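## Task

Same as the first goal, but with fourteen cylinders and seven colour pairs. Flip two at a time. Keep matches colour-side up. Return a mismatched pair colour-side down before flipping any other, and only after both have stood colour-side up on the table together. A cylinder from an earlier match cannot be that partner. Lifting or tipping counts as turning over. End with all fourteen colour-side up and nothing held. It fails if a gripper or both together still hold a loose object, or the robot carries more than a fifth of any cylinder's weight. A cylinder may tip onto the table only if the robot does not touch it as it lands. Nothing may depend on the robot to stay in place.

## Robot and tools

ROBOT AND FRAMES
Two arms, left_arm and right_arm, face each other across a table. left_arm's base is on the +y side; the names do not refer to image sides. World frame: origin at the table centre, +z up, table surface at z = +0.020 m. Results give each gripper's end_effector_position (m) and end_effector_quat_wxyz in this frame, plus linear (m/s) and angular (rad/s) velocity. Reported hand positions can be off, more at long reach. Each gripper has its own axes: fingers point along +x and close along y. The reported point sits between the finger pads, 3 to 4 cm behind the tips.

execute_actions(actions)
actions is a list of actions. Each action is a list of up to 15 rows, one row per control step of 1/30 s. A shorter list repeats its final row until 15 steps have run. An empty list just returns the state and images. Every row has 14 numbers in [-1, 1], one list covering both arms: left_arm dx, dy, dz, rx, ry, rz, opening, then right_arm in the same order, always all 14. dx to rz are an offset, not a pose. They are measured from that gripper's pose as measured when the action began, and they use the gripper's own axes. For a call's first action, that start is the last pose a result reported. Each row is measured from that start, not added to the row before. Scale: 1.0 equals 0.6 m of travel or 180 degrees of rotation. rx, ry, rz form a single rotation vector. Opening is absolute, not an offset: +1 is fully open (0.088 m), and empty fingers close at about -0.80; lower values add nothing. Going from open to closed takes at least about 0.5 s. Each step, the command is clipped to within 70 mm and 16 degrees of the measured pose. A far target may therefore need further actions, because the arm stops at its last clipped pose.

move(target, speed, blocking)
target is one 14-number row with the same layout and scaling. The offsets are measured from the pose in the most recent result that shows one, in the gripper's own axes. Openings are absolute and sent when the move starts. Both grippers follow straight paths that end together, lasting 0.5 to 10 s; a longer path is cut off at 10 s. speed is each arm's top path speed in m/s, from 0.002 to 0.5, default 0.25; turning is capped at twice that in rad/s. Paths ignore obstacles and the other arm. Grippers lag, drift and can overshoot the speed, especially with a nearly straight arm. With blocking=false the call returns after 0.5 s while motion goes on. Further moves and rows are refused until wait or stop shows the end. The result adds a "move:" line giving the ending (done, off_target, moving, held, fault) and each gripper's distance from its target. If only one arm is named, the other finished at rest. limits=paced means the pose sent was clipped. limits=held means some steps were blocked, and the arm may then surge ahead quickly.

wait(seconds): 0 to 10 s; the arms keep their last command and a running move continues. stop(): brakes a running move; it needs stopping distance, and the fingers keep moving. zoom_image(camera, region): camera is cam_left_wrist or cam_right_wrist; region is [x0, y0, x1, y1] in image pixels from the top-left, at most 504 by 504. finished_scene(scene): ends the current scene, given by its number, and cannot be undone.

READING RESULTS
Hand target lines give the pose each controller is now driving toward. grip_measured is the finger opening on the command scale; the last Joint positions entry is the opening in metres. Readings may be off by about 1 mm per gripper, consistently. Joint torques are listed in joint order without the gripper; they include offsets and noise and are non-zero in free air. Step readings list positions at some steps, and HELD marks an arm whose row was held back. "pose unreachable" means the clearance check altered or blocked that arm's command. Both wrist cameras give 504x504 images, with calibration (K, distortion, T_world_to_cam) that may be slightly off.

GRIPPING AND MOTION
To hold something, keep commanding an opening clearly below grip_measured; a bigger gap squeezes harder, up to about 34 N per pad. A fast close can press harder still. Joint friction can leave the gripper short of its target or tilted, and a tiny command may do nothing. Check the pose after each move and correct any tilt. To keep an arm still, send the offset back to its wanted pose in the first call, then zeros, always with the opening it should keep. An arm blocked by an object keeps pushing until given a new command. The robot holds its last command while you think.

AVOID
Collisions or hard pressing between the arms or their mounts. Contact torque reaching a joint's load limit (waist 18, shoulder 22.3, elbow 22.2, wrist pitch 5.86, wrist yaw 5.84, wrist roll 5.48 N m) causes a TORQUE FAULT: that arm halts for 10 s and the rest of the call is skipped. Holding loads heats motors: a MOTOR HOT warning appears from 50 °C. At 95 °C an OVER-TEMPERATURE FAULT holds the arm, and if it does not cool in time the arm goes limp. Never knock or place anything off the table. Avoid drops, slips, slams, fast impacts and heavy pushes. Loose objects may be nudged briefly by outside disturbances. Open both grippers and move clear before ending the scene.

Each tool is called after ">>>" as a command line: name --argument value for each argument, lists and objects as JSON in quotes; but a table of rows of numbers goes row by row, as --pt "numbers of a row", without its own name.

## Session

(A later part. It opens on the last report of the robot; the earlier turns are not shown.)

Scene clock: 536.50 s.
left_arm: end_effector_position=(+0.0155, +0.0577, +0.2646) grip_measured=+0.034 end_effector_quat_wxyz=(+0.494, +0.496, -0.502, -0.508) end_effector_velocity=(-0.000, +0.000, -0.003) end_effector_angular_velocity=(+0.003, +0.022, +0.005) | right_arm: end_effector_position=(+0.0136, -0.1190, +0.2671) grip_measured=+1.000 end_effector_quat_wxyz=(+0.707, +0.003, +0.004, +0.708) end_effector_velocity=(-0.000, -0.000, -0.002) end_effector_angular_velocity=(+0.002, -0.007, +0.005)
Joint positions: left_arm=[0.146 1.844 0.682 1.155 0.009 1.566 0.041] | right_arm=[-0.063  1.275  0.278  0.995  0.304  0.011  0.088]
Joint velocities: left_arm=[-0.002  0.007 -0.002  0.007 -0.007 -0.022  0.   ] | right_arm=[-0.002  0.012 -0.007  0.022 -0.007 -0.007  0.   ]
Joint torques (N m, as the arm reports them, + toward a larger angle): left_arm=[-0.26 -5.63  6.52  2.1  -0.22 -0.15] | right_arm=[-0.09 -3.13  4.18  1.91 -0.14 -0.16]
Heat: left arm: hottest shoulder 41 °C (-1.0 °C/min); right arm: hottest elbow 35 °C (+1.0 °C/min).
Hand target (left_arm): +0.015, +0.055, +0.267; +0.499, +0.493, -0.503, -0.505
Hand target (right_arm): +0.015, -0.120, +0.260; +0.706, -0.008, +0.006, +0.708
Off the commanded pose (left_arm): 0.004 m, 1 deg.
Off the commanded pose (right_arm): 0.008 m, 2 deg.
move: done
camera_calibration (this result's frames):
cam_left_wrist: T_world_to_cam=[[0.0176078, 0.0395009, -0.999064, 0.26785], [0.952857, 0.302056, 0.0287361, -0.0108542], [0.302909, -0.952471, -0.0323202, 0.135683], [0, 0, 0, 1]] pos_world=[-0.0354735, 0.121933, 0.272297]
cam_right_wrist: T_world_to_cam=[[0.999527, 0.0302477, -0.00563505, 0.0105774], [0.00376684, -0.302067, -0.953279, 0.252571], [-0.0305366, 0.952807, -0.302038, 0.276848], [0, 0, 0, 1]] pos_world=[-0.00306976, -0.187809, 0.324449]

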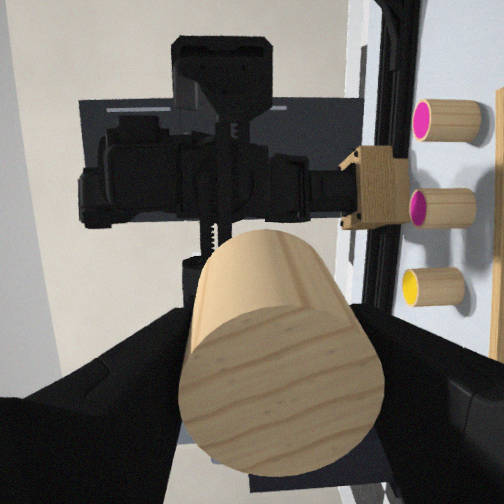

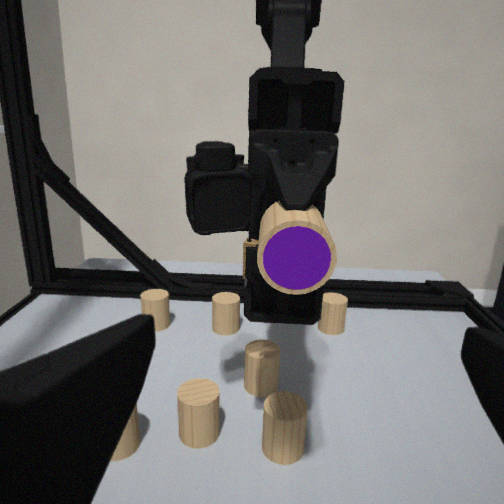

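>>> move --target '[0.109,0.001,0,0,0,0,-0.3, 0.097,-0.003,-0.001,-0.005,0,0,1]' --speed 0.1

>>> move --target '[0,0,0,0,0,0,-0.3, 0,0,0,0,0,0,-0.3]'

>>> move --target '[0,0,0,0,0,0,1, 0,0,0,0,0,0,-0.3]'

>>> move --target '[-0.1,0,0,0,0,0,1, -0.1,0,0,0,0,0,-0.3]' --speed 0.15

>>> move --target '[-0.088,-0.162,-0.017,0,0,-0.497,0.8, -0.068,0.134,-0.172,0,0.504,0,-0.3]' --speed 0.3

Scene clock: 541.13 s.
left_arm: end_effector_position=(+0.0148, -0.0048, +0.2636) grip_measured=+0.033 end_effector_quat_wxyz=(+0.493, +0.497, -0.501, -0.509) end_effector_velocity=(-0.000, -0.001, +0.000) end_effector_angular_velocity=(+0.003, +0.007, +0.005) | right_arm: end_effector_position=(+0.0154, -0.0641, +0.2657) grip_measured=+1.000 end_effector_quat_wxyz=(+0.707, -0.001, +0.002, +0.707) end_effector_velocity=(-0.003, +0.002, +0.000) end_effector_angular_velocity=(-0.002, -0.022, +0.020)
Joint positions: left_arm=[0.146 2.02  0.957 1.051 0.009 1.566 0.041] | right_arm=[-0.136  1.525  0.459  1.061  0.232  0.001  0.088]
Joint velocities: left_arm=[-0.002  0.002  0.007 -0.007 -0.007 -0.007 -0.   ] | right_arm=[-0.002  0.002  0.007 -0.007 -0.022 -0.022  0.   ]
Joint torques (N m, as the arm reports them, + toward a larger angle): left_arm=[-0.05 -6.95  6.98  1.7   0.   -0.04] | right_arm=[-0.15 -4.54  6.57  1.94 -0.13 -0.18]
Heat: left arm: hottest shoulder 41 °C (-1.0 °C/min); right arm: hottest elbow 35 °C (+1.0 °C/min).
Hand target (left_arm): +0.015, -0.008, +0.264; +0.494, +0.496, -0.502, -0.508
Hand target (right_arm): +0.015, -0.061, +0.266; +0.707, -0.003, -0.001, +0.707
Off the commanded pose (left_arm): 0.003 m, 0 deg.
Off the commanded pose (right_arm): 0.003 m, 0 deg.
move: done
camera_calibration (this result's frames):
cam_left_wrist: T_world_to_cam=[[0.0172675, 0.0433192, -0.998912, 0.269338], [0.952866, 0.301948, 0.0295659, 0.00849464], [0.302901, -0.95234, -0.0360635, 0.0772436], [0, 0, 0, 1]] pos_world=[-0.0361422, 0.0593297, 0.27158]
cam_right_wrist: T_world_to_cam=[[0.999554, 0.0295128, 0.0046061, 0.00440519], [0.0133718, -0.304223, -0.952507, 0.267255], [-0.0267099, 0.952144, -0.304482, 0.224715], [0, 0, 0, 1]] pos_world=[-0.0019748, -0.132786, 0.322964]

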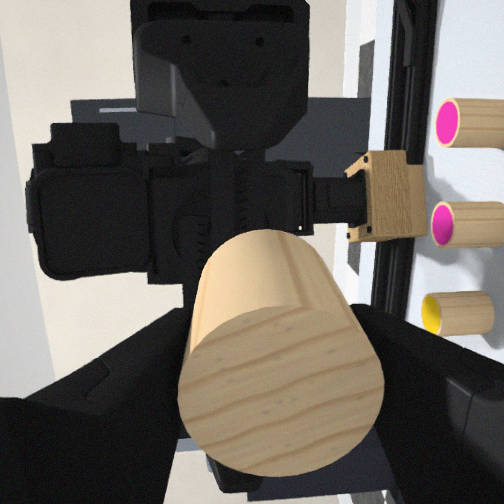

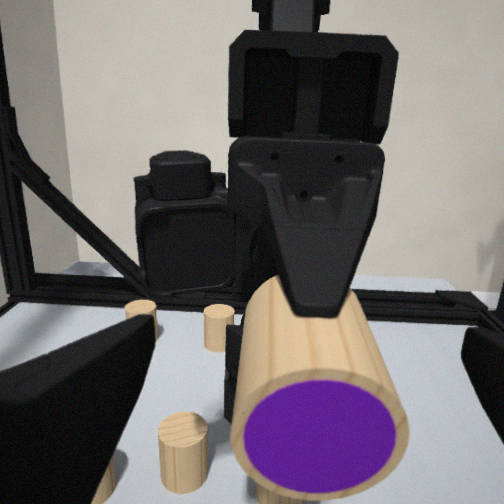

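Scene clock: 541.63 s.
left_arm: end_effector_position=(+0.0145, -0.0049, +0.2637) grip_measured=+0.033 end_effector_quat_wxyz=(+0.493, +0.496, -0.501, -0.509) end_effector_velocity=(-0.000, +0.001, -0.001) end_effector_angular_velocity=(+0.007, +0.007, +0.005) | right_arm: end_effector_position=(+0.0155, -0.0640, +0.2657) grip_measured=+0.022 end_effector_quat_wxyz=(+0.707, -0.001, +0.002, +0.707) end_effector_velocity=(+0.000, -0.000, -0.002) end_effector_angular_velocity=(-0.007, -0.009, +0.005)
Joint positions: left_arm=[0.146 2.02  0.957 1.051 0.01  1.566 0.041] | right_arm=[-0.137  1.525  0.459  1.061  0.232  0.002  0.04 ]
Joint velocities: left_arm=[-0.002 -0.002 -0.002 -0.007 -0.007 -0.007 -0.   ] | right_arm=[-0.002 -0.002 -0.002 -0.007 -0.007 -0.007 -0.   ]
Joint torques (N m, as the arm reports them, + toward a larger angle): left_arm=[-0.03 -7.68  5.77  1.75  0.01 -0.04] | right_arm=[ 0.12 -5.62  5.42  1.85 -0.01 -0.01]
Heat: left arm: hottest shoulder 41 °C (-1.0 °C/min); right arm: hottest elbow 35 °C (+1.0 °C/min).
Hand target (left_arm): +0.015, -0.005, +0.264; +0.494, +0.497, -0.501, -0.509
Hand target (right_arm): +0.015, -0.064, +0.266; +0.707, -0.001, +0.002, +0.707
Off the commanded pose (left_arm): 0.000 m, 0 deg.
Off the commanded pose (right_arm): 0.000 m, 0 deg.
move: done
camera_calibration (this result's frames):
cam_left_wrist: T_world_to_cam=[[0.017292, 0.042925, -0.998929, 0.269496], [0.953096, 0.301233, 0.0294429, 0.00878226], [0.302174, -0.952584, -0.0357028, 0.0771771], [0, 0, 0, 1]] pos_world=[-0.0363513, 0.059304, 0.271704]
cam_right_wrist: T_world_to_cam=[[0.999567, 0.0291299, 0.0042248, 0.00435246], [0.0128919, -0.304228, -0.952512, 0.267303], [-0.0264613, 0.952154, -0.304472, 0.2246], [0, 0, 0, 1]] pos_world=[-0.0018534, -0.13266, 0.322975]

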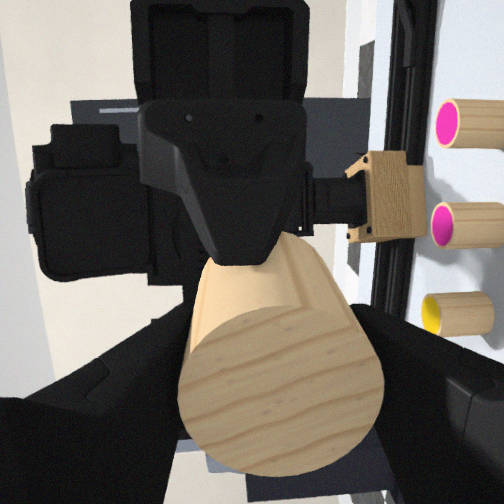

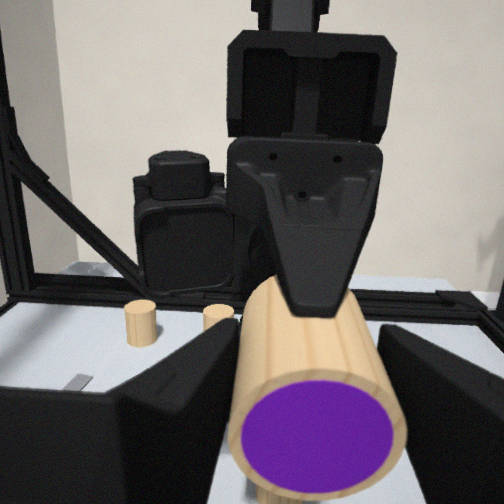

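Scene clock: 542.33 s.
left_arm: end_effector_position=(+0.0145, -0.0049, +0.2637) grip_measured=+1.000 end_effector_quat_wxyz=(+0.493, +0.496, -0.501, -0.509) end_effector_velocity=(-0.000, +0.001, -0.001) end_effector_angular_velocity=(+0.007, -0.007, +0.005) | right_arm: end_effector_position=(+0.0155, -0.0640, +0.2657) grip_measured=+0.022 end_effector_quat_wxyz=(+0.707, -0.001, +0.002, +0.707) end_effector_velocity=(-0.002, -0.001, -0.002) end_effector_angular_velocity=(-0.007, +0.006, +0.010)
Joint positions: left_arm=[0.146 2.02  0.957 1.051 0.01  1.566 0.088] | right_arm=[-0.137  1.525  0.459  1.061  0.232  0.002  0.04 ]
Joint velocities: left_arm=[-0.002 -0.002 -0.002 -0.007 -0.007  0.007  0.   ] | right_arm=[ 0.002 -0.002 -0.002 -0.007 -0.007  0.007  0.   ]
Joint torques (N m, as the arm reports them, + toward a larger angle): left_arm=[-0.08 -7.64  5.76  1.71  0.02 -0.05] | right_arm=[ 0.09 -5.67  5.41  1.84  0.01  0.  ]
Heat: left arm: hottest shoulder 41 °C (-1.0 °C/min); right arm: hottest elbow 35 °C (+1.0 °C/min).
Hand target (left_arm): +0.015, -0.005, +0.264; +0.493, +0.496, -0.501, -0.509
Hand target (right_arm): +0.015, -0.064, +0.266; +0.707, -0.001, +0.002, +0.707
Off the commanded pose (left_arm): 0.000 m, 0 deg.
Off the commanded pose (right_arm): 0.000 m, 0 deg.
move: done
camera_calibration (this result's frames):
cam_left_wrist: T_world_to_cam=[[0.017292, 0.042925, -0.998929, 0.269496], [0.953096, 0.301233, 0.0294429, 0.00878226], [0.302174, -0.952584, -0.0357028, 0.0771771], [0, 0, 0, 1]] pos_world=[-0.0363513, 0.059304, 0.271704]
cam_right_wrist: T_world_to_cam=[[0.999567, 0.0291299, 0.0042248, 0.00435246], [0.0128919, -0.304228, -0.952512, 0.267303], [-0.0264613, 0.952154, -0.304472, 0.2246], [0, 0, 0, 1]] pos_world=[-0.0018534, -0.13266, 0.322975]

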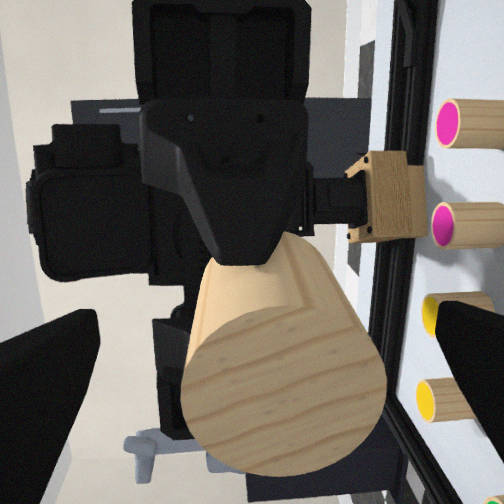

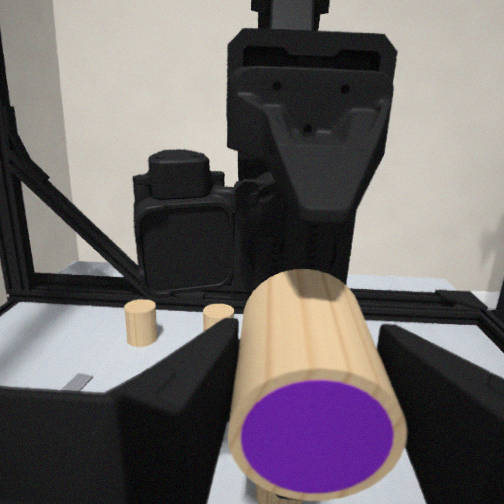

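Scene clock: 543.23 s.
left_arm: end_effector_position=(+0.0152, +0.0530, +0.2603) grip_measured=+1.000 end_effector_quat_wxyz=(+0.491, +0.499, -0.498, -0.512) end_effector_velocity=(+0.000, +0.004, +0.001) end_effector_angular_velocity=(-0.003, -0.007, +0.005) | right_arm: end_effector_position=(+0.0153, -0.1209, +0.2684) grip_measured=+0.022 end_effector_quat_wxyz=(+0.707, +0.001, +0.000, +0.707) end_effector_velocity=(-0.001, -0.003, -0.005) end_effector_angular_velocity=(-0.026, -0.030, +0.010)
Joint positions: left_arm=[0.146 1.863 0.701 1.14  0.01  1.566 0.088] | right_arm=[-0.068  1.259  0.272  0.988  0.3    0.002  0.04 ]
Joint velocities: left_arm=[-0.002 -0.012 -0.017  0.007 -0.007  0.007  0.   ] | right_arm=[ 0.002 -0.017 -0.007 -0.037 -0.007 -0.022  0.   ]
Joint torques (N m, as the arm reports them, + toward a larger angle): left_arm=[ 0.06 -7.78  4.63  1.99  0.03 -0.04] | right_arm=[ 0.54 -4.59  4.19  1.68  0.09  0.02]
Heat: left arm: hottest shoulder 42 °C (+0.0 °C/min); right arm: hottest elbow 35 °C (+1.0 °C/min).
Hand target (left_arm): +0.015, +0.055, +0.264; +0.493, +0.496, -0.501, -0.509
Hand target (right_arm): +0.016, -0.124, +0.266; +0.707, -0.001, +0.002, +0.707
Off the commanded pose (left_arm): 0.005 m, 1 deg.
Off the commanded pose (right_arm): 0.004 m, 0 deg.
move: done
camera_calibration (this result's frames):
cam_left_wrist: T_world_to_cam=[[0.0174105, 0.0535916, -0.998411, 0.262822], [0.953092, 0.3009, 0.0327716, -0.0100163], [0.302179, -0.952149, -0.0458389, 0.134622], [0, 0, 0, 1]] pos_world=[-0.0357093, 0.117109, 0.268904]
cam_right_wrist: T_world_to_cam=[[0.99956, 0.0294922, 0.00307293, 0.00658062], [0.0117637, -0.299288, -0.95409, 0.253641], [-0.0272185, 0.953707, -0.299504, 0.278466], [0, 0, 0, 1]] pos_world=[-0.00198204, -0.189858, 0.325378]

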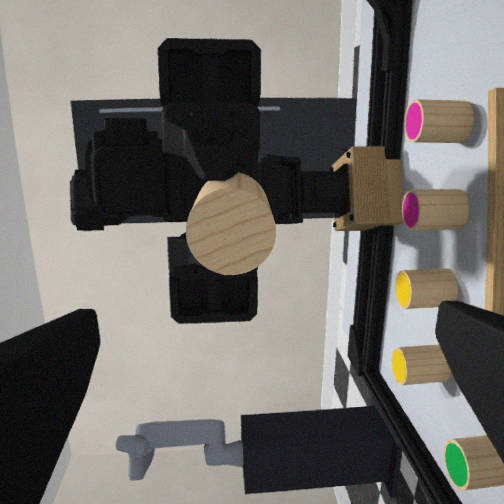

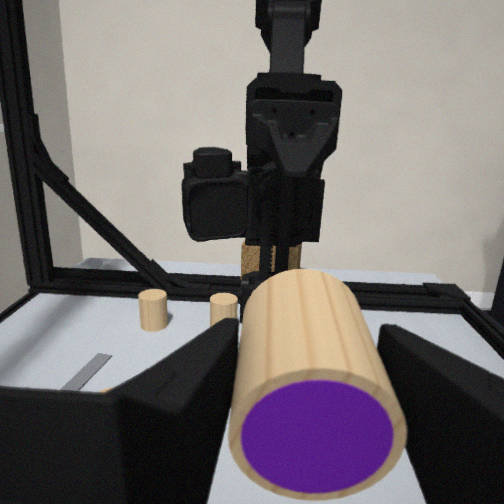

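Scene clock: 546.33 s.
left_arm: end_effector_position=(+0.0238, +0.1084, +0.1649) grip_measured=+0.800 end_effector_quat_wxyz=(-0.007, +0.702, -0.002, -0.713) end_effector_velocity=(-0.002, +0.005, +0.005) end_effector_angular_velocity=(+0.032, +0.008, +0.005) | right_arm: end_effector_position=(-0.0639, -0.1636, +0.1654) grip_measured=+0.022 end_effector_quat_wxyz=(+0.500, -0.504, +0.499, +0.497) end_effector_velocity=(+0.000, -0.005, +0.002) end_effector_angular_velocity=(-0.027, -0.005, +0.010)
Joint positions: left_arm=[ 0.168  2.155  1.714 -1.138  0.016  1.594  0.078] | right_arm=[ 0.071  1.794  1.305 -1.09   0.005  0.438  0.04 ]
Joint velocities: left_arm=[-0.002  0.002  0.022 -0.051  0.007 -0.007 -0.   ] | right_arm=[ 0.002  0.002  0.012 -0.037 -0.007 -0.007 -0.   ]
Joint torques (N m, as the arm reports them, + toward a larger angle): left_arm=[ 0.08 -7.58  6.81 -0.07 -0.13  0.13] | right_arm=[-0.2  -6.5   7.25 -0.08 -0.1   0.12]
Heat: left arm: hottest shoulder 42 °C (+0.0 °C/min); right arm: hottest elbow 35 °C (+1.0 °C/min).
Hand target (left_arm): +0.026, +0.107, +0.164; -0.009, +0.704, -0.001, -0.711
Hand target (right_arm): -0.065, -0.161, +0.164; +0.500, -0.503, +0.503, +0.494
Off the commanded pose (left_arm): 0.002 m, 1 deg.
Off the commanded pose (right_arm): 0.002 m, 1 deg.
move: done
camera_calibration (this result's frames):
cam_left_wrist: T_world_to_cam=[[0.0342058, 0.998643, 0.0392607, -0.109495], [0.951015, -0.0446009, 0.305909, -0.0393252], [0.307245, 0.0268736, -0.951251, 0.223434], [0, 0, 0, 1]] pos_world=[-0.0275046, 0.101588, 0.22887]
cam_right_wrist: T_world_to_cam=[[0.999747, 0.00653284, -0.0215195, 0.0876102], [0.0127917, -0.9522, 0.305207, -0.171529], [-0.018497, -0.305405, -0.952043, 0.188694], [0, 0, 0, 1]] pos_world=[-0.0819036, -0.106274, 0.233882]

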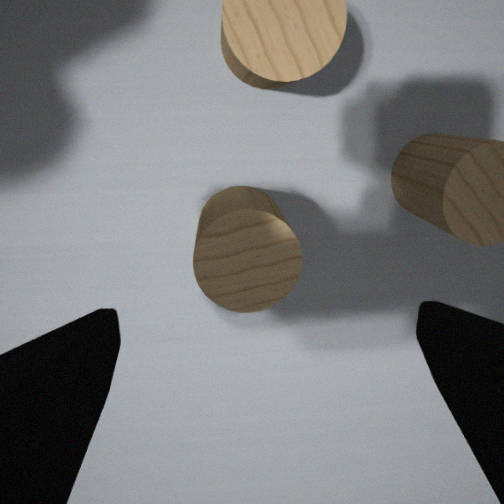

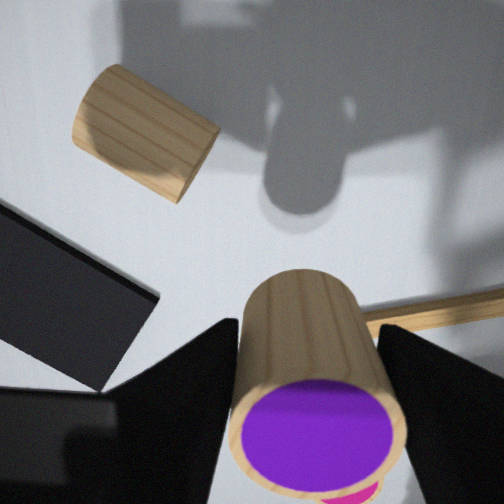

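>>> move --target '[0.14,0.004,-0.004,0,0,0,0.7, 0.148,0,0.003,0,0,0,-0.3]' --speed 0.06

>>> move --target '[0,0,0,0,0,0,-0.3, 0,0,0,0,0,0,0.7]'

>>> move --target '[-0.135,0,0,0,0,0,-0.3, -0.14,0,0,0,0,0,0.7]' --speed 0.15

>>> move --target '[-0.173,0.088,0.016,0,0,0.506,-0.3, -0.16,-0.133,0.07,0,-0.497,0,1]' --speed 0.3

Scene clock: 550.60 s.
left_arm: end_effector_position=(+0.0244, +0.1051, +0.0854) grip_measured=+0.700 end_effector_quat_wxyz=(-0.003, +0.702, -0.005, -0.712) end_effector_velocity=(-0.002, +0.003, +0.001) end_effector_angular_velocity=(+0.007, +0.007, +0.005) | right_arm: end_effector_position=(-0.0658, -0.1594, +0.0840) grip_measured=+0.021 end_effector_quat_wxyz=(+0.503, -0.497, +0.497, +0.503) end_effector_velocity=(+0.003, -0.003, -0.001) end_effector_angular_velocity=(-0.008, -0.012, +0.019)
Joint positions: left_arm=[ 0.169  2.262  1.558 -0.864  0.015  1.594  0.073] | right_arm=[ 0.071  1.918  1.117 -0.759  0.004  0.438  0.04 ]
Joint velocities: left_arm=[-0.002 -0.007 -0.007 -0.007  0.007 -0.007 -0.   ] | right_arm=[-0.002 -0.002 -0.007 -0.007  0.007 -0.022 -0.   ]
Joint torques (N m, as the arm reports them, + toward a larger angle): left_arm=[ 0.23 -7.81  4.95  0.39  0.04  0.11] | right_arm=[-0.18 -6.59  3.31  0.68  0.05 -0.11]
Heat: left arm: hottest shoulder 42 °C (+0.0 °C/min); right arm: hottest elbow 35 °C (+1.0 °C/min).
Hand target (left_arm): +0.025, +0.107, +0.081; -0.007, +0.702, -0.002, -0.713
Hand target (right_arm): -0.063, -0.163, +0.077; +0.500, -0.503, +0.499, +0.497
Off the commanded pose (left_arm): 0.005 m, 1 deg.
Off the commanded pose (right_arm): 0.008 m, 1 deg.
move: done
camera_calibration (this result's frames):
cam_left_wrist: T_world_to_cam=[[0.0330468, 0.999022, 0.0293753, -0.102198], [0.950913, -0.0404765, 0.306799, -0.0162062], [0.307688, 0.0177946, -0.951321, 0.148687], [0, 0, 0, 1]] pos_world=[-0.0269611, 0.098796, 0.149423]
cam_right_wrist: T_world_to_cam=[[0.999539, 0.00619994, -0.0297096, 0.0883687], [0.0145302, -0.957189, 0.289098, -0.141969], [-0.0266453, -0.289396, -0.956839, 0.114902], [0, 0, 0, 1]] pos_world=[-0.0832036, -0.103187, 0.153611]

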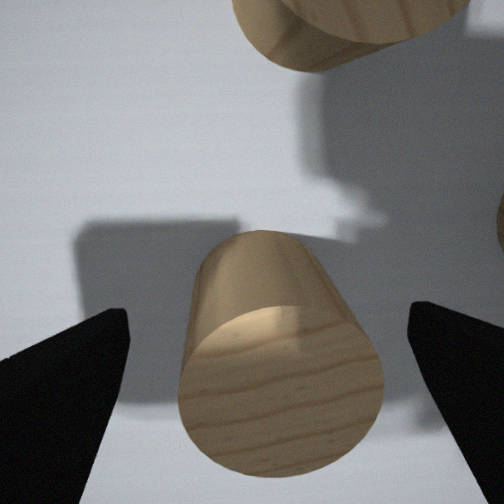

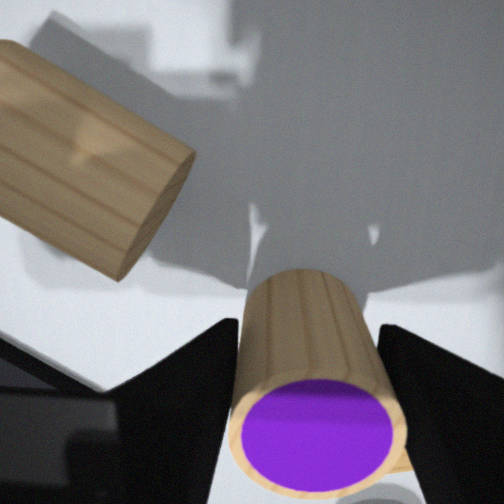

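Scene clock: 551.27 s.
left_arm: end_effector_position=(+0.0243, +0.1049, +0.0854) grip_measured=+0.037 end_effector_quat_wxyz=(-0.003, +0.702, -0.005, -0.713) end_effector_velocity=(+0.000, +0.005, +0.000) end_effector_angular_velocity=(+0.022, -0.007, -0.024) | right_arm: end_effector_position=(-0.0660, -0.1591, +0.0840) grip_measured=+0.698 end_effector_quat_wxyz=(+0.503, -0.497, +0.497, +0.504) end_effector_velocity=(-0.001, +0.001, +0.000) end_effector_angular_velocity=(+0.004, +0.010, +0.005)
Joint positions: left_arm=[ 0.169  2.262  1.558 -0.864  0.016  1.594  0.041] | right_arm=[ 0.071  1.918  1.117 -0.757  0.004  0.438  0.073]
Joint velocities: left_arm=[-0.002 -0.002 -0.002 -0.022 -0.007  0.022 -0.   ] | right_arm=[-0.002 -0.002 -0.002  0.007 -0.007 -0.007  0.001]
Joint torques (N m, as the arm reports them, + toward a larger angle): left_arm=[-0.15 -8.84  5.41  0.17  0.04  0.01] | right_arm=[ 0.06 -8.12  4.82  0.01  0.03 -0.02]
Heat: left arm: hottest shoulder 42 °C (+0.0 °C/min); right arm: hottest elbow 35 °C (+1.0 °C/min).
Hand target (left_arm): +0.024, +0.105, +0.085; -0.003, +0.702, -0.005, -0.713
Hand target (right_arm): -0.066, -0.159, +0.084; +0.502, -0.497, +0.497, +0.503
Off the commanded pose (left_arm): 0.000 m, 0 deg.
Off the commanded pose (right_arm): 0.000 m, 0 deg.
move: done
camera_calibration (this result's frames):
cam_left_wrist: T_world_to_cam=[[0.0330586, 0.999044, 0.0285963, -0.101965], [0.951027, -0.0402422, 0.306476, -0.0161604], [0.307334, 0.0170642, -0.951449, 0.148804], [0, 0, 0, 1]] pos_world=[-0.0269927, 0.0986781, 0.149448]
cam_right_wrist: T_world_to_cam=[[0.999509, 0.00624122, -0.0306957, 0.088648], [0.0148213, -0.957541, 0.287916, -0.14164], [-0.0275954, -0.28823, -0.957164, 0.115131], [0, 0, 0, 1]] pos_world=[-0.0833281, -0.102995, 0.153701]

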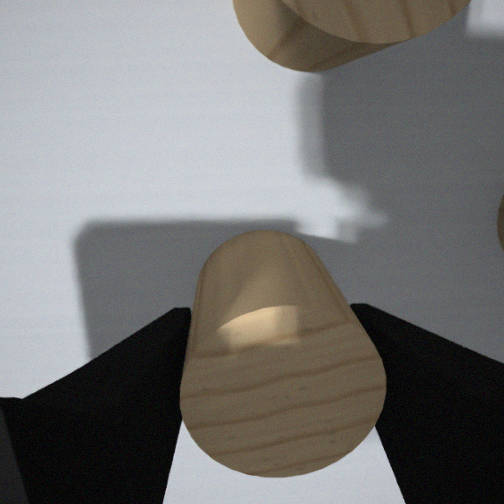

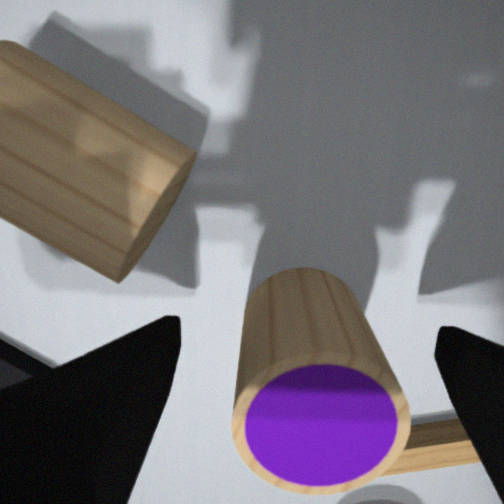

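Scene clock: 552.27 s.
left_arm: end_effector_position=(+0.0243, +0.1078, +0.1581) grip_measured=+0.037 end_effector_quat_wxyz=(-0.010, +0.701, +0.002, -0.713) end_effector_velocity=(+0.000, -0.002, +0.004) end_effector_angular_velocity=(-0.007, -0.008, +0.019) | right_arm: end_effector_position=(-0.0645, -0.1624, +0.1629) grip_measured=+0.700 end_effector_quat_wxyz=(+0.501, -0.502, +0.499, +0.499) end_effector_velocity=(-0.000, -0.000, +0.005) end_effector_angular_velocity=(-0.005, +0.006, +0.005)
Joint positions: left_arm=[ 0.169  2.172  1.714 -1.131  0.016  1.594  0.041] | right_arm=[ 0.071  1.797  1.299 -1.075  0.004  0.438  0.073]
Joint velocities: left_arm=[-0.002 -0.002  0.012 -0.007 -0.007 -0.022 -0.   ] | right_arm=[-0.002 -0.002  0.017 -0.022 -0.007 -0.007 -0.   ]
Joint torques (N m, as the arm reports them, + toward a larger angle): left_arm=[ 0.24 -9.92  7.05 -0.1   0.04  0.08] | right_arm=[ 0.12 -8.64  6.73 -0.08  0.01  0.01]
Heat: left arm: hottest shoulder 43 °C (+1.0 °C/min); right arm: hottest elbow 35 °C (+1.0 °C/min).
Hand target (left_arm): +0.025, +0.105, +0.166; -0.003, +0.702, -0.005, -0.713
Hand target (right_arm): -0.066, -0.160, +0.168; +0.503, -0.496, +0.497, +0.504
Off the commanded pose (left_arm): 0.009 m, 1 deg.
Off the commanded pose (right_arm): 0.006 m, 1 deg.
move: off_target (left_arm)
camera_calibration (this result's frames):
cam_left_wrist: T_world_to_cam=[[0.0330683, 0.998225, 0.0495399, -0.110191], [0.951103, -0.0466602, 0.305329, -0.037434], [0.307099, 0.0370209, -0.950957, 0.215757], [0, 0, 0, 1]] pos_world=[-0.0270114, 0.100261, 0.222064]
cam_right_wrist: T_world_to_cam=[[0.999688, 0.00586152, -0.0242922, 0.0884584], [0.0129097, -0.953473, 0.301202, -0.169117], [-0.0213964, -0.301422, -0.953251, 0.187302], [0, 0, 0, 1]] pos_world=[-0.08224, -0.105311, 0.231633]

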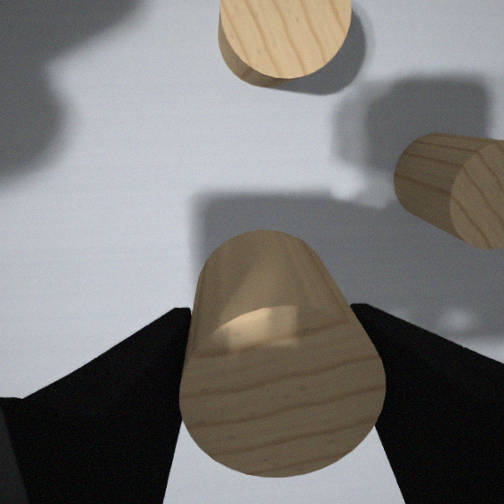

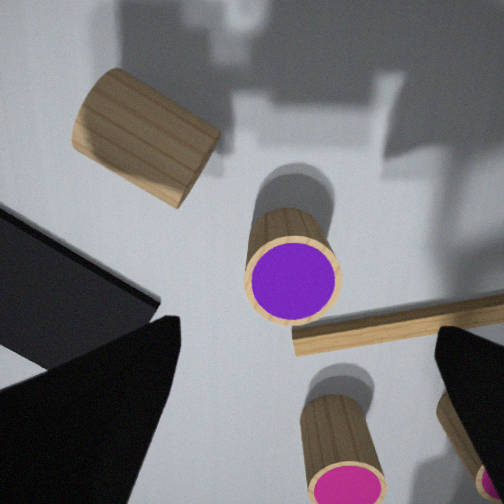

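Scene clock: 555.47 s.
left_arm: end_effector_position=(+0.0153, +0.0537, +0.2647) grip_measured=+0.035 end_effector_quat_wxyz=(+0.498, +0.491, -0.505, -0.506) end_effector_velocity=(-0.002, +0.000, -0.000) end_effector_angular_velocity=(-0.003, -0.007, +0.000) | right_arm: end_effector_position=(+0.0138, -0.1186, +0.2672) grip_measured=+1.000 end_effector_quat_wxyz=(+0.704, +0.008, +0.003, +0.710) end_effector_velocity=(+0.002, -0.001, -0.001) end_effector_angular_velocity=(+0.012, -0.004, -0.010)
Joint positions: left_arm=[0.147 1.865 0.696 1.173 0.012 1.563 0.041] | right_arm=[-0.069  1.285  0.273  1.02   0.292  0.013  0.088]
Joint velocities: left_arm=[-0.007  0.002 -0.002  0.007 -0.007  0.007 -0.   ] | right_arm=[-0.002  0.012 -0.012  0.037  0.007 -0.007  0.   ]
Joint torques (N m, as the arm reports them, + toward a larger angle): left_arm=[-0.33 -5.85  5.06  2.12 -0.2  -0.14] | right_arm=[ 0.01 -2.98  3.86  2.   -0.11 -0.27]
Heat: left arm: hottest shoulder 43 °C (+1.0 °C/min); right arm: hottest elbow 35 °C (+1.0 °C/min).
Hand target (left_arm): +0.015, +0.054, +0.262; +0.498, +0.492, -0.502, -0.507
Hand target (right_arm): +0.015, -0.120, +0.260; +0.704, -0.003, +0.005, +0.710
Off the commanded pose (left_arm): 0.004 m, 1 deg.
Off the commanded pose (right_arm): 0.008 m, 2 deg.
move: done
camera_calibration (this result's frames):
cam_left_wrist: T_world_to_cam=[[0.0141272, 0.0277199, -0.999516, 0.268948], [0.953634, 0.300177, 0.0218036, -0.00758891], [0.300636, -0.953481, -0.022194, 0.12934], [0, 0, 0, 1]] pos_world=[-0.0354468, 0.118146, 0.271854]
cam_right_wrist: T_world_to_cam=[[0.999282, 0.0364272, -0.0104263, 0.0124508], [0.000719315, -0.293362, -0.956001, 0.254527], [-0.0378831, 0.955307, -0.293178, 0.274557], [0, 0, 0, 1]] pos_world=[-0.00222392, -0.188071, 0.323952]

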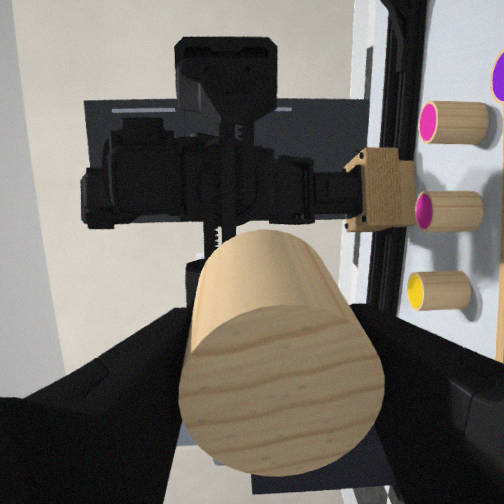

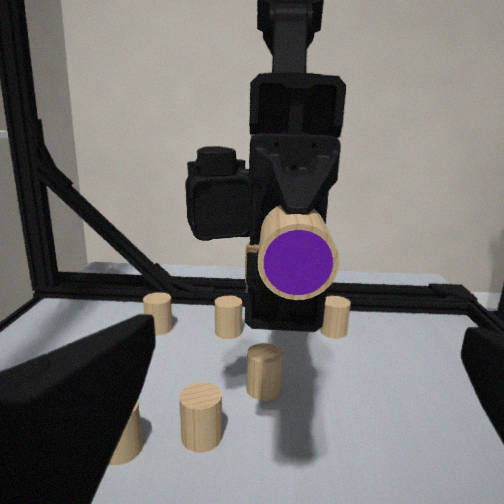

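>>> execute_actions --actions '[]'

Scene clock: 562.97 s.
left_arm: end_effector_position=(+0.0153, +0.0537, +0.2645) grip_measured=+0.034 end_effector_quat_wxyz=(+0.498, +0.491, -0.505, -0.506) end_effector_velocity=(-0.000, +0.001, -0.001) end_effector_angular_velocity=(+0.008, +0.022, +0.005) | right_arm: end_effector_position=(+0.0138, -0.1186, +0.2670) grip_measured=+1.000 end_effector_quat_wxyz=(+0.704, +0.008, +0.003, +0.710) end_effector_velocity=(-0.002, -0.000, -0.002) end_effector_angular_velocity=(-0.007, -0.010, +0.019)
Joint positions: left_arm=[0.147 1.866 0.696 1.175 0.012 1.563 0.041] | right_arm=[-0.069  1.287  0.272  1.023  0.292  0.013  0.088]
Joint velocities: left_arm=[-0.002 -0.002 -0.002 -0.007 -0.007 -0.022 -0.   ] | right_arm=[-0.002 -0.002 -0.002 -0.007 -0.022 -0.007  0.   ]
Joint torques (N m, as the arm reports them, + toward a larger angle): left_arm=[-0.22 -5.82  4.92  2.15 -0.21 -0.14] | right_arm=[-0.15 -3.15  4.1   1.94 -0.11 -0.18]
Heat: left arm: hottest shoulder 43 °C (+1.0 °C/min); right arm: hottest elbow 34 °C (-1.0 °C/min).
Hand target (left_arm): +0.015, +0.054, +0.262; +0.498, +0.492, -0.502, -0.507
Hand target (right_arm): +0.015, -0.120, +0.260; +0.704, -0.003, +0.005, +0.710
Off the commanded pose (left_arm): 0.003 m, 1 deg.
Off the commanded pose (right_arm): 0.008 m, 2 deg.
camera_calibration (this result's frames):
cam_left_wrist: T_world_to_cam=[[0.0141234, 0.0273386, -0.999526, 0.268796], [0.953634, 0.300185, 0.0216854, -0.00753644], [0.300636, -0.953489, -0.0218314, 0.129186], [0, 0, 0, 1]] pos_world=[-0.0354473, 0.118091, 0.271653]
cam_right_wrist: T_world_to_cam=[[0.999288, 0.0364287, -0.00985916, 0.0122219], [0.00123461, -0.292659, -0.956216, 0.25453], [-0.0377191, 0.955523, -0.292496, 0.274356], [0, 0, 0, 1]] pos_world=[-0.00217897, -0.188108, 0.323754]

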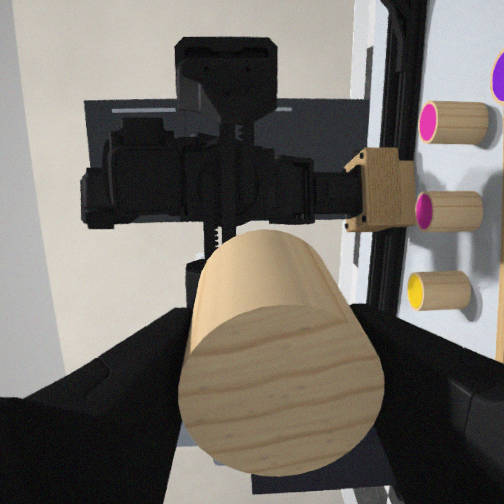

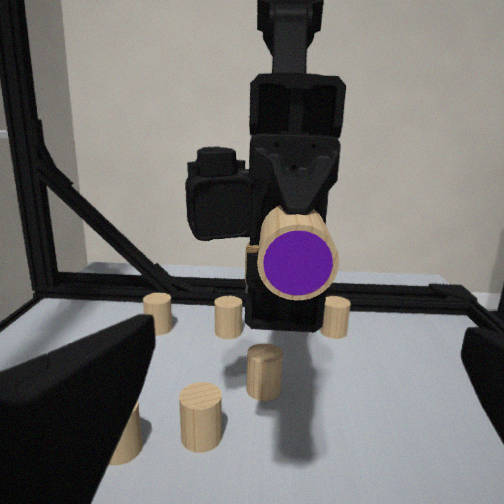

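>>> move --target '[0.103,0,0,0,0,0,-0.3,0.096,-0.003,-0.002,-0.006,0,0,1]' --speed 0.1

>>> move --target '[0,0,0,0,0,0,-0.3,0,0,0,0,0,0,-0.3]'

>>> move --target '[0,0,0,0,0,0,1,0,0,0,0,0,0,-0.3]'

>>> move --target '[-0.1,0,0,0,0,0,1,-0.1,0,0,0,0,0,-0.3]' --speed 0.15

>>> move --target '[-0.472,-0.165,-0.142,0,0,-0.497,0.6,0.2,0.025,-0.172,0,0.504,0,-0.3]' --speed 0.3

Scene clock: 570.77 s.
left_arm: end_effector_position=(+0.0148, -0.0053, +0.2633) grip_measured=+0.034 end_effector_quat_wxyz=(+0.496, +0.493, -0.503, -0.508) end_effector_velocity=(-0.000, -0.002, -0.004) end_effector_angular_velocity=(+0.027, +0.007, +0.005) | right_arm: end_effector_position=(+0.0151, -0.0643, +0.2656) grip_measured=+1.000 end_effector_quat_wxyz=(+0.705, +0.003, -0.001, +0.710) end_effector_velocity=(+0.002, +0.001, -0.000) end_effector_angular_velocity=(+0.002, +0.008, +0.000)
Joint positions: left_arm=[0.147 2.029 0.957 1.072 0.012 1.563 0.041] | right_arm=[-0.139  1.533  0.454  1.085  0.223  0.001  0.088]
Joint velocities: left_arm=[-0.002  0.002  0.012 -0.037 -0.007 -0.007 -0.   ] | right_arm=[-0.007  0.007  0.002  0.007 -0.007  0.007  0.   ]
Joint torques (N m, as the arm reports them, + toward a larger angle): left_arm=[-0.16 -7.03  6.98  1.7  -0.03 -0.06] | right_arm=[-0.19 -4.55  6.66  1.99 -0.1  -0.16]
Heat: left arm: hottest shoulder 42 °C (-1.0 °C/min); right arm: hottest elbow 34 °C (-1.0 °C/min).
Hand target (left_arm): +0.014, -0.008, +0.264; +0.498, +0.491, -0.504, -0.506
Hand target (right_arm): +0.015, -0.061, +0.266; +0.704, +0.001, -0.004, +0.710
Off the commanded pose (left_arm): 0.003 m, 0 deg.
Off the commanded pose (right_arm): 0.003 m, 0 deg.
move: done
camera_calibration (this result's frames):
cam_left_wrist: T_world_to_cam=[[0.0141605, 0.0323003, -0.999378, 0.269194], [0.953519, 0.300438, 0.023221, 0.0102861], [0.301001, -0.953254, -0.0265445, 0.0743589], [0, 0, 0, 1]] pos_world=[-0.036002, 0.0590976, 0.270761]
cam_right_wrist: T_world_to_cam=[[0.999348, 0.0359538, 0.00335062, 0.0054166], [0.0138014, -0.294565, -0.955532, 0.268588], [-0.0333681, 0.954955, -0.294869, 0.222611], [0, 0, 0, 1]] pos_world=[-0.00169184, -0.133662, 0.322267]

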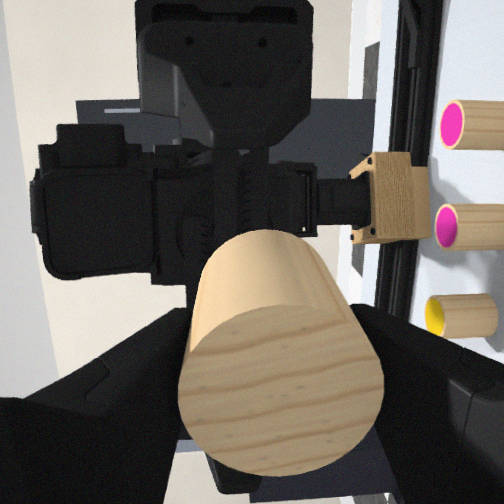

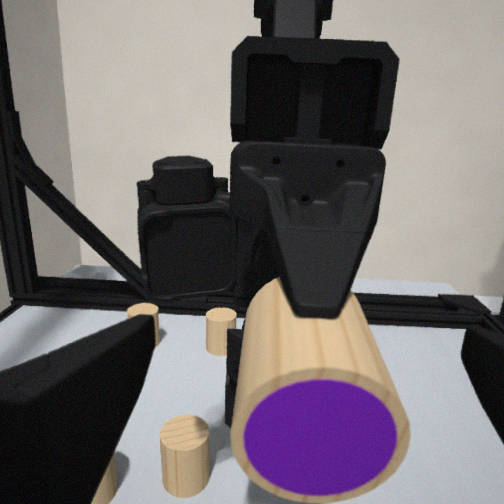

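Scene clock: 571.27 s.
left_arm: end_effector_position=(+0.0143, -0.0053, +0.2635) grip_measured=+0.034 end_effector_quat_wxyz=(+0.496, +0.492, -0.504, -0.508) end_effector_velocity=(-0.003, +0.001, +0.001) end_effector_angular_velocity=(+0.003, +0.007, -0.000) | right_arm: end_effector_position=(+0.0154, -0.0643, +0.2656) grip_measured=+0.022 end_effector_quat_wxyz=(+0.705, +0.003, -0.001, +0.709) end_effector_velocity=(+0.004, -0.000, -0.005) end_effector_angular_velocity=(-0.021, -0.012, -0.024)
Joint positions: left_arm=[0.146 2.029 0.957 1.072 0.013 1.562 0.041] | right_arm=[-0.139  1.533  0.454  1.085  0.223  0.001  0.04 ]
Joint velocities: left_arm=[-0.007 -0.007 -0.002 -0.007 -0.007 -0.007 -0.   ] | right_arm=[-0.002 -0.002 -0.002 -0.022  0.022 -0.007 -0.   ]
Joint torques (N m, as the arm reports them, + toward a larger angle): left_arm=[ 0.05 -7.75  5.73  1.74 -0.02 -0.03] | right_arm=[ 0.04 -5.69  5.34  1.84 -0.02 -0.02]
Heat: left arm: hottest shoulder 42 °C (-1.0 °C/min); right arm: hottest elbow 34 °C (-1.0 °C/min).
Hand target (left_arm): +0.015, -0.005, +0.263; +0.497, +0.492, -0.503, -0.508
Hand target (right_arm): +0.015, -0.064, +0.266; +0.705, +0.003, -0.001, +0.710
Off the commanded pose (left_arm): 0.001 m, 0 deg.
Off the commanded pose (right_arm): 0.000 m, 0 deg.
move: done
camera_calibration (this result's frames):
cam_left_wrist: T_world_to_cam=[[0.0138243, 0.0319063, -0.999395, 0.269358], [0.953985, 0.298991, 0.0227417, 0.0109055], [0.299536, -0.953722, -0.0263047, 0.0744133], [0, 0, 0, 1]] pos_world=[-0.0364168, 0.0591148, 0.270905]
cam_right_wrist: T_world_to_cam=[[0.999388, 0.0348101, 0.00334605, 0.00507938], [0.0134599, -0.294581, -0.955532, 0.268595], [-0.0322765, 0.954992, -0.294869, 0.222584], [0, 0, 0, 1]] pos_world=[-0.00150729, -0.13362, 0.322267]

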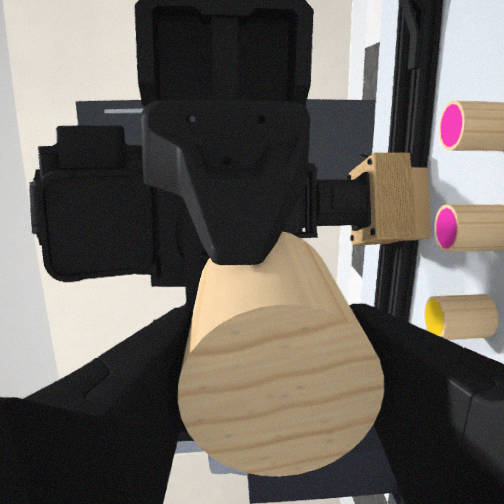

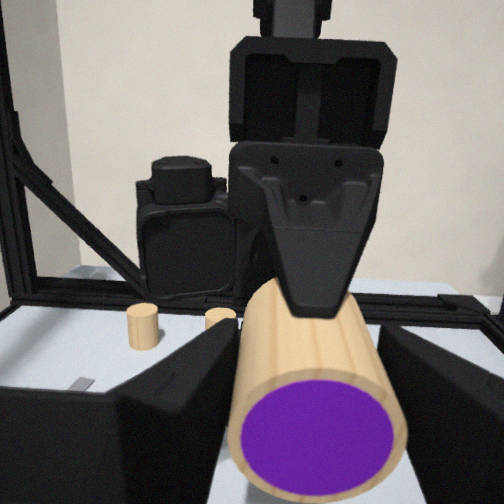

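Scene clock: 571.97 s.
left_arm: end_effector_position=(+0.0143, -0.0053, +0.2635) grip_measured=+1.000 end_effector_quat_wxyz=(+0.496, +0.492, -0.504, -0.508) end_effector_velocity=(-0.000, -0.000, +0.004) end_effector_angular_velocity=(-0.012, +0.007, +0.005) | right_arm: end_effector_position=(+0.0154, -0.0643, +0.2656) grip_measured=+0.022 end_effector_quat_wxyz=(+0.705, +0.003, -0.001, +0.709) end_effector_velocity=(-0.000, -0.000, -0.003) end_effector_angular_velocity=(-0.012, -0.010, +0.005)
Joint positions: left_arm=[0.146 2.029 0.957 1.072 0.013 1.562 0.088] | right_arm=[-0.139  1.533  0.454  1.085  0.223  0.001  0.04 ]
Joint velocities: left_arm=[-0.002 -0.002  0.002  0.007 -0.007 -0.007  0.   ] | right_arm=[-0.002  0.002 -0.002 -0.007 -0.007 -0.007 -0.   ]
Joint torques (N m, as the arm reports them, + toward a larger angle): left_arm=[-0.13 -7.71  5.65  1.73  0.01 -0.07] | right_arm=[ 0.07 -5.59  5.35  1.84  0.01 -0.01]
Heat: left arm: hottest shoulder 42 °C (-1.0 °C/min); right arm: hottest elbow 34 °C (-1.0 °C/min).
Hand target (left_arm): +0.014, -0.005, +0.263; +0.496, +0.492, -0.504, -0.508
Hand target (right_arm): +0.015, -0.064, +0.266; +0.705, +0.003, -0.001, +0.709
Off the commanded pose (left_arm): 0.000 m, 0 deg.
Off the commanded pose (right_arm): 0.000 m, 0 deg.
move: done
camera_calibration (this result's frames):
cam_left_wrist: T_world_to_cam=[[0.0138243, 0.0319063, -0.999395, 0.269358], [0.953985, 0.298991, 0.0227417, 0.0109055], [0.299536, -0.953722, -0.0263047, 0.0744133], [0, 0, 0, 1]] pos_world=[-0.0364168, 0.0591148, 0.270905]
cam_right_wrist: T_world_to_cam=[[0.999388, 0.0348101, 0.00334605, 0.00507938], [0.0134599, -0.294581, -0.955532, 0.268595], [-0.0322765, 0.954992, -0.294869, 0.222584], [0, 0, 0, 1]] pos_world=[-0.00150729, -0.13362, 0.322267]

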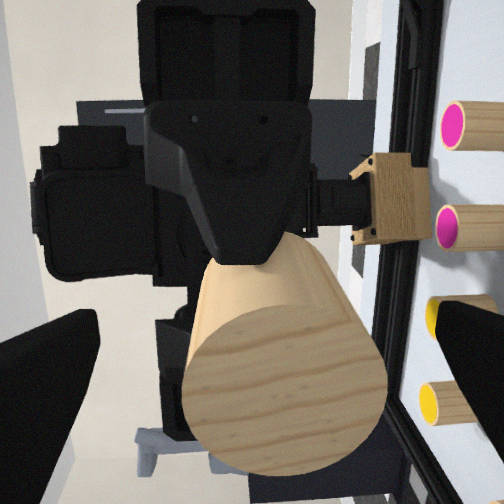

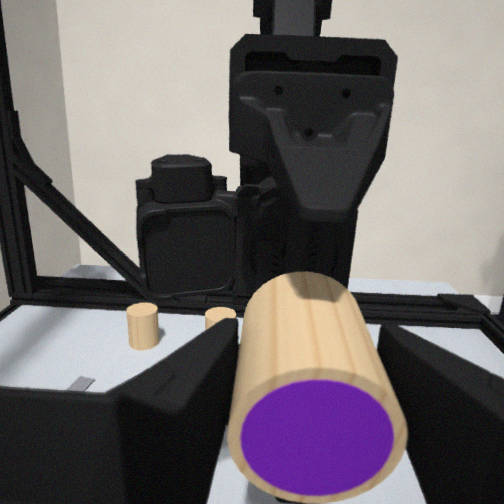

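Scene clock: 572.87 s.
left_arm: end_effector_position=(+0.0149, +0.0526, +0.2594) grip_measured=+1.000 end_effector_quat_wxyz=(+0.494, +0.495, -0.501, -0.510) end_effector_velocity=(+0.002, +0.002, +0.000) end_effector_angular_velocity=(+0.012, +0.007, +0.010) | right_arm: end_effector_position=(+0.0155, -0.1211, +0.2677) grip_measured=+0.022 end_effector_quat_wxyz=(+0.705, +0.005, -0.003, +0.709) end_effector_velocity=(+0.001, -0.003, -0.001) end_effector_angular_velocity=(-0.007, -0.039, +0.004)
Joint positions: left_arm=[0.146 1.876 0.699 1.167 0.013 1.562 0.088] | right_arm=[-0.073  1.271  0.263  1.019  0.289  0.001  0.04 ]
Joint velocities: left_arm=[ 0.002 -0.017 -0.007 -0.022 -0.007 -0.007  0.   ] | right_arm=[-0.002 -0.022 -0.007 -0.022 -0.007 -0.037 -0.   ]
Joint torques (N m, as the arm reports them, + toward a larger angle): left_arm=[ 0.05 -7.64  4.66  2.03  0.04 -0.03] | right_arm=[ 0.24 -4.65  4.36  1.71  0.13  0.  ]
Heat: left arm: hottest shoulder 42 °C (-2.0 °C/min); right arm: hottest elbow 34 °C (-1.0 °C/min).
Hand target (left_arm): +0.015, +0.055, +0.264; +0.496, +0.492, -0.504, -0.508
Hand target (right_arm): +0.016, -0.124, +0.265; +0.705, +0.003, -0.001, +0.709
Off the commanded pose (left_arm): 0.005 m, 1 deg.
Off the commanded pose (right_arm): 0.004 m, 0 deg.
move: done
camera_calibration (this result's frames):
cam_left_wrist: T_world_to_cam=[[0.0139347, 0.0421974, -0.999012, 0.262785], [0.953982, 0.29874, 0.0259252, -0.00771488], [0.299539, -0.953401, -0.0360927, 0.131852], [0, 0, 0, 1]] pos_world=[-0.0357967, 0.116923, 0.267484]
cam_right_wrist: T_world_to_cam=[[0.99938, 0.0351814, 0.00157863, 0.00740393], [0.0117133, -0.28979, -0.957019, 0.254807], [-0.0332117, 0.956443, -0.290023, 0.276355], [0, 0, 0, 1]] pos_world=[-0.00120573, -0.190738, 0.323993]

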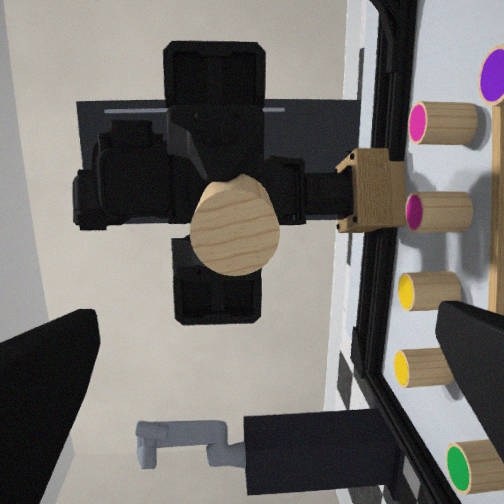

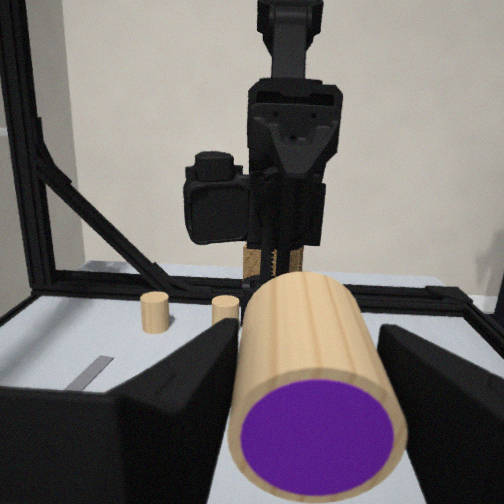

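Scene clock: 576.13 s.
left_arm: end_effector_position=(+0.1025, +0.3356, +0.1614) grip_measured=+0.600 end_effector_quat_wxyz=(-0.004, +0.702, -0.006, -0.712) end_effector_velocity=(-0.003, +0.001, -0.000) end_effector_angular_velocity=(+0.004, +0.010, +0.000) | right_arm: end_effector_position=(-0.0005, -0.0012, +0.1699) grip_measured=+0.022 end_effector_quat_wxyz=(+0.505, -0.499, +0.496, +0.500) end_effector_velocity=(+0.000, -0.001, +0.001) end_effector_angular_velocity=(-0.013, +0.005, +0.020)
Joint positions: left_arm=[ 0.581  1.368  0.754 -0.961  0.014  2.009  0.068] | right_arm=[-0.206  2.35   2.158 -1.372  0.009  0.164  0.04 ]
Joint velocities: left_arm=[-0.007 -0.002 -0.002 -0.007  0.007 -0.007 -0.   ] | right_arm=[-0.002  0.007  0.017 -0.022 -0.007 -0.022 -0.   ]
Joint torques (N m, as the arm reports them, + toward a larger angle): left_arm=[ 0.12 -2.64  6.72 -0.04 -0.13  0.12] | right_arm=[ -0.17 -10.     7.12  -0.09  -0.11  -0.12]
Heat: left arm: hottest shoulder 42 °C (-1.0 °C/min); right arm: hottest elbow 34 °C (-1.0 °C/min).
Hand target (left_arm): +0.105, +0.334, +0.163; -0.005, +0.704, -0.006, -0.710
Hand target (right_arm): -0.000, +0.000, +0.165; +0.501, -0.502, +0.499, +0.498
Off the commanded pose (left_arm): 0.004 m, 1 deg.
Off the commanded pose (right_arm): 0.004 m, 1 deg.
move: done
camera_calibration (this result's frames):
cam_left_wrist: T_world_to_cam=[[0.0364089, 0.998901, 0.0294995, -0.337681], [0.950528, -0.0437281, 0.307545, -0.103464], [0.308497, 0.0168427, -0.951076, 0.193095], [0, 0, 0, 1]] pos_world=[0.051071, 0.329534, 0.225429]
cam_right_wrist: T_world_to_cam=[[0.999774, 0.00338964, -0.0209981, 0.0231444], [0.0093807, -0.95629, 0.29227, -0.0169134], [-0.0190896, -0.2924, -0.956105, 0.244445], [0, 0, 0, 1]] pos_world=[-0.0183141, 0.0552234, 0.239145]

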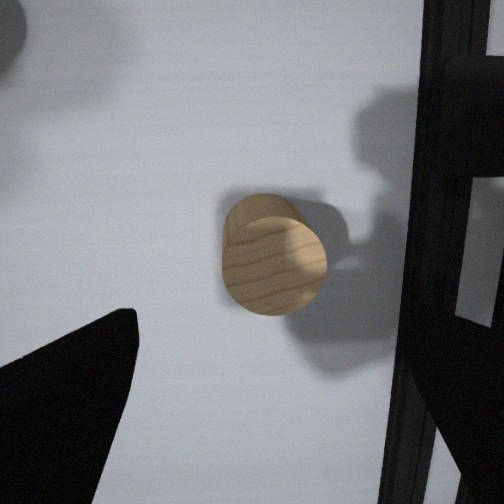

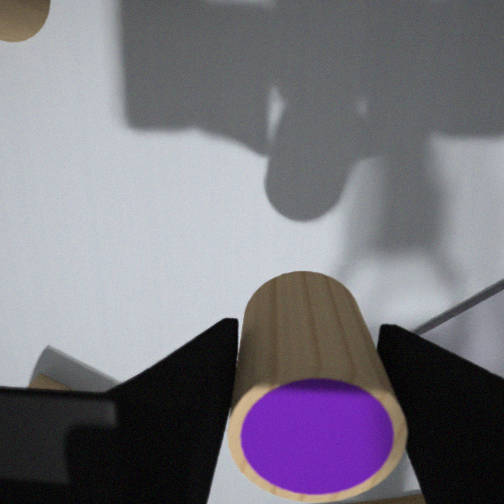

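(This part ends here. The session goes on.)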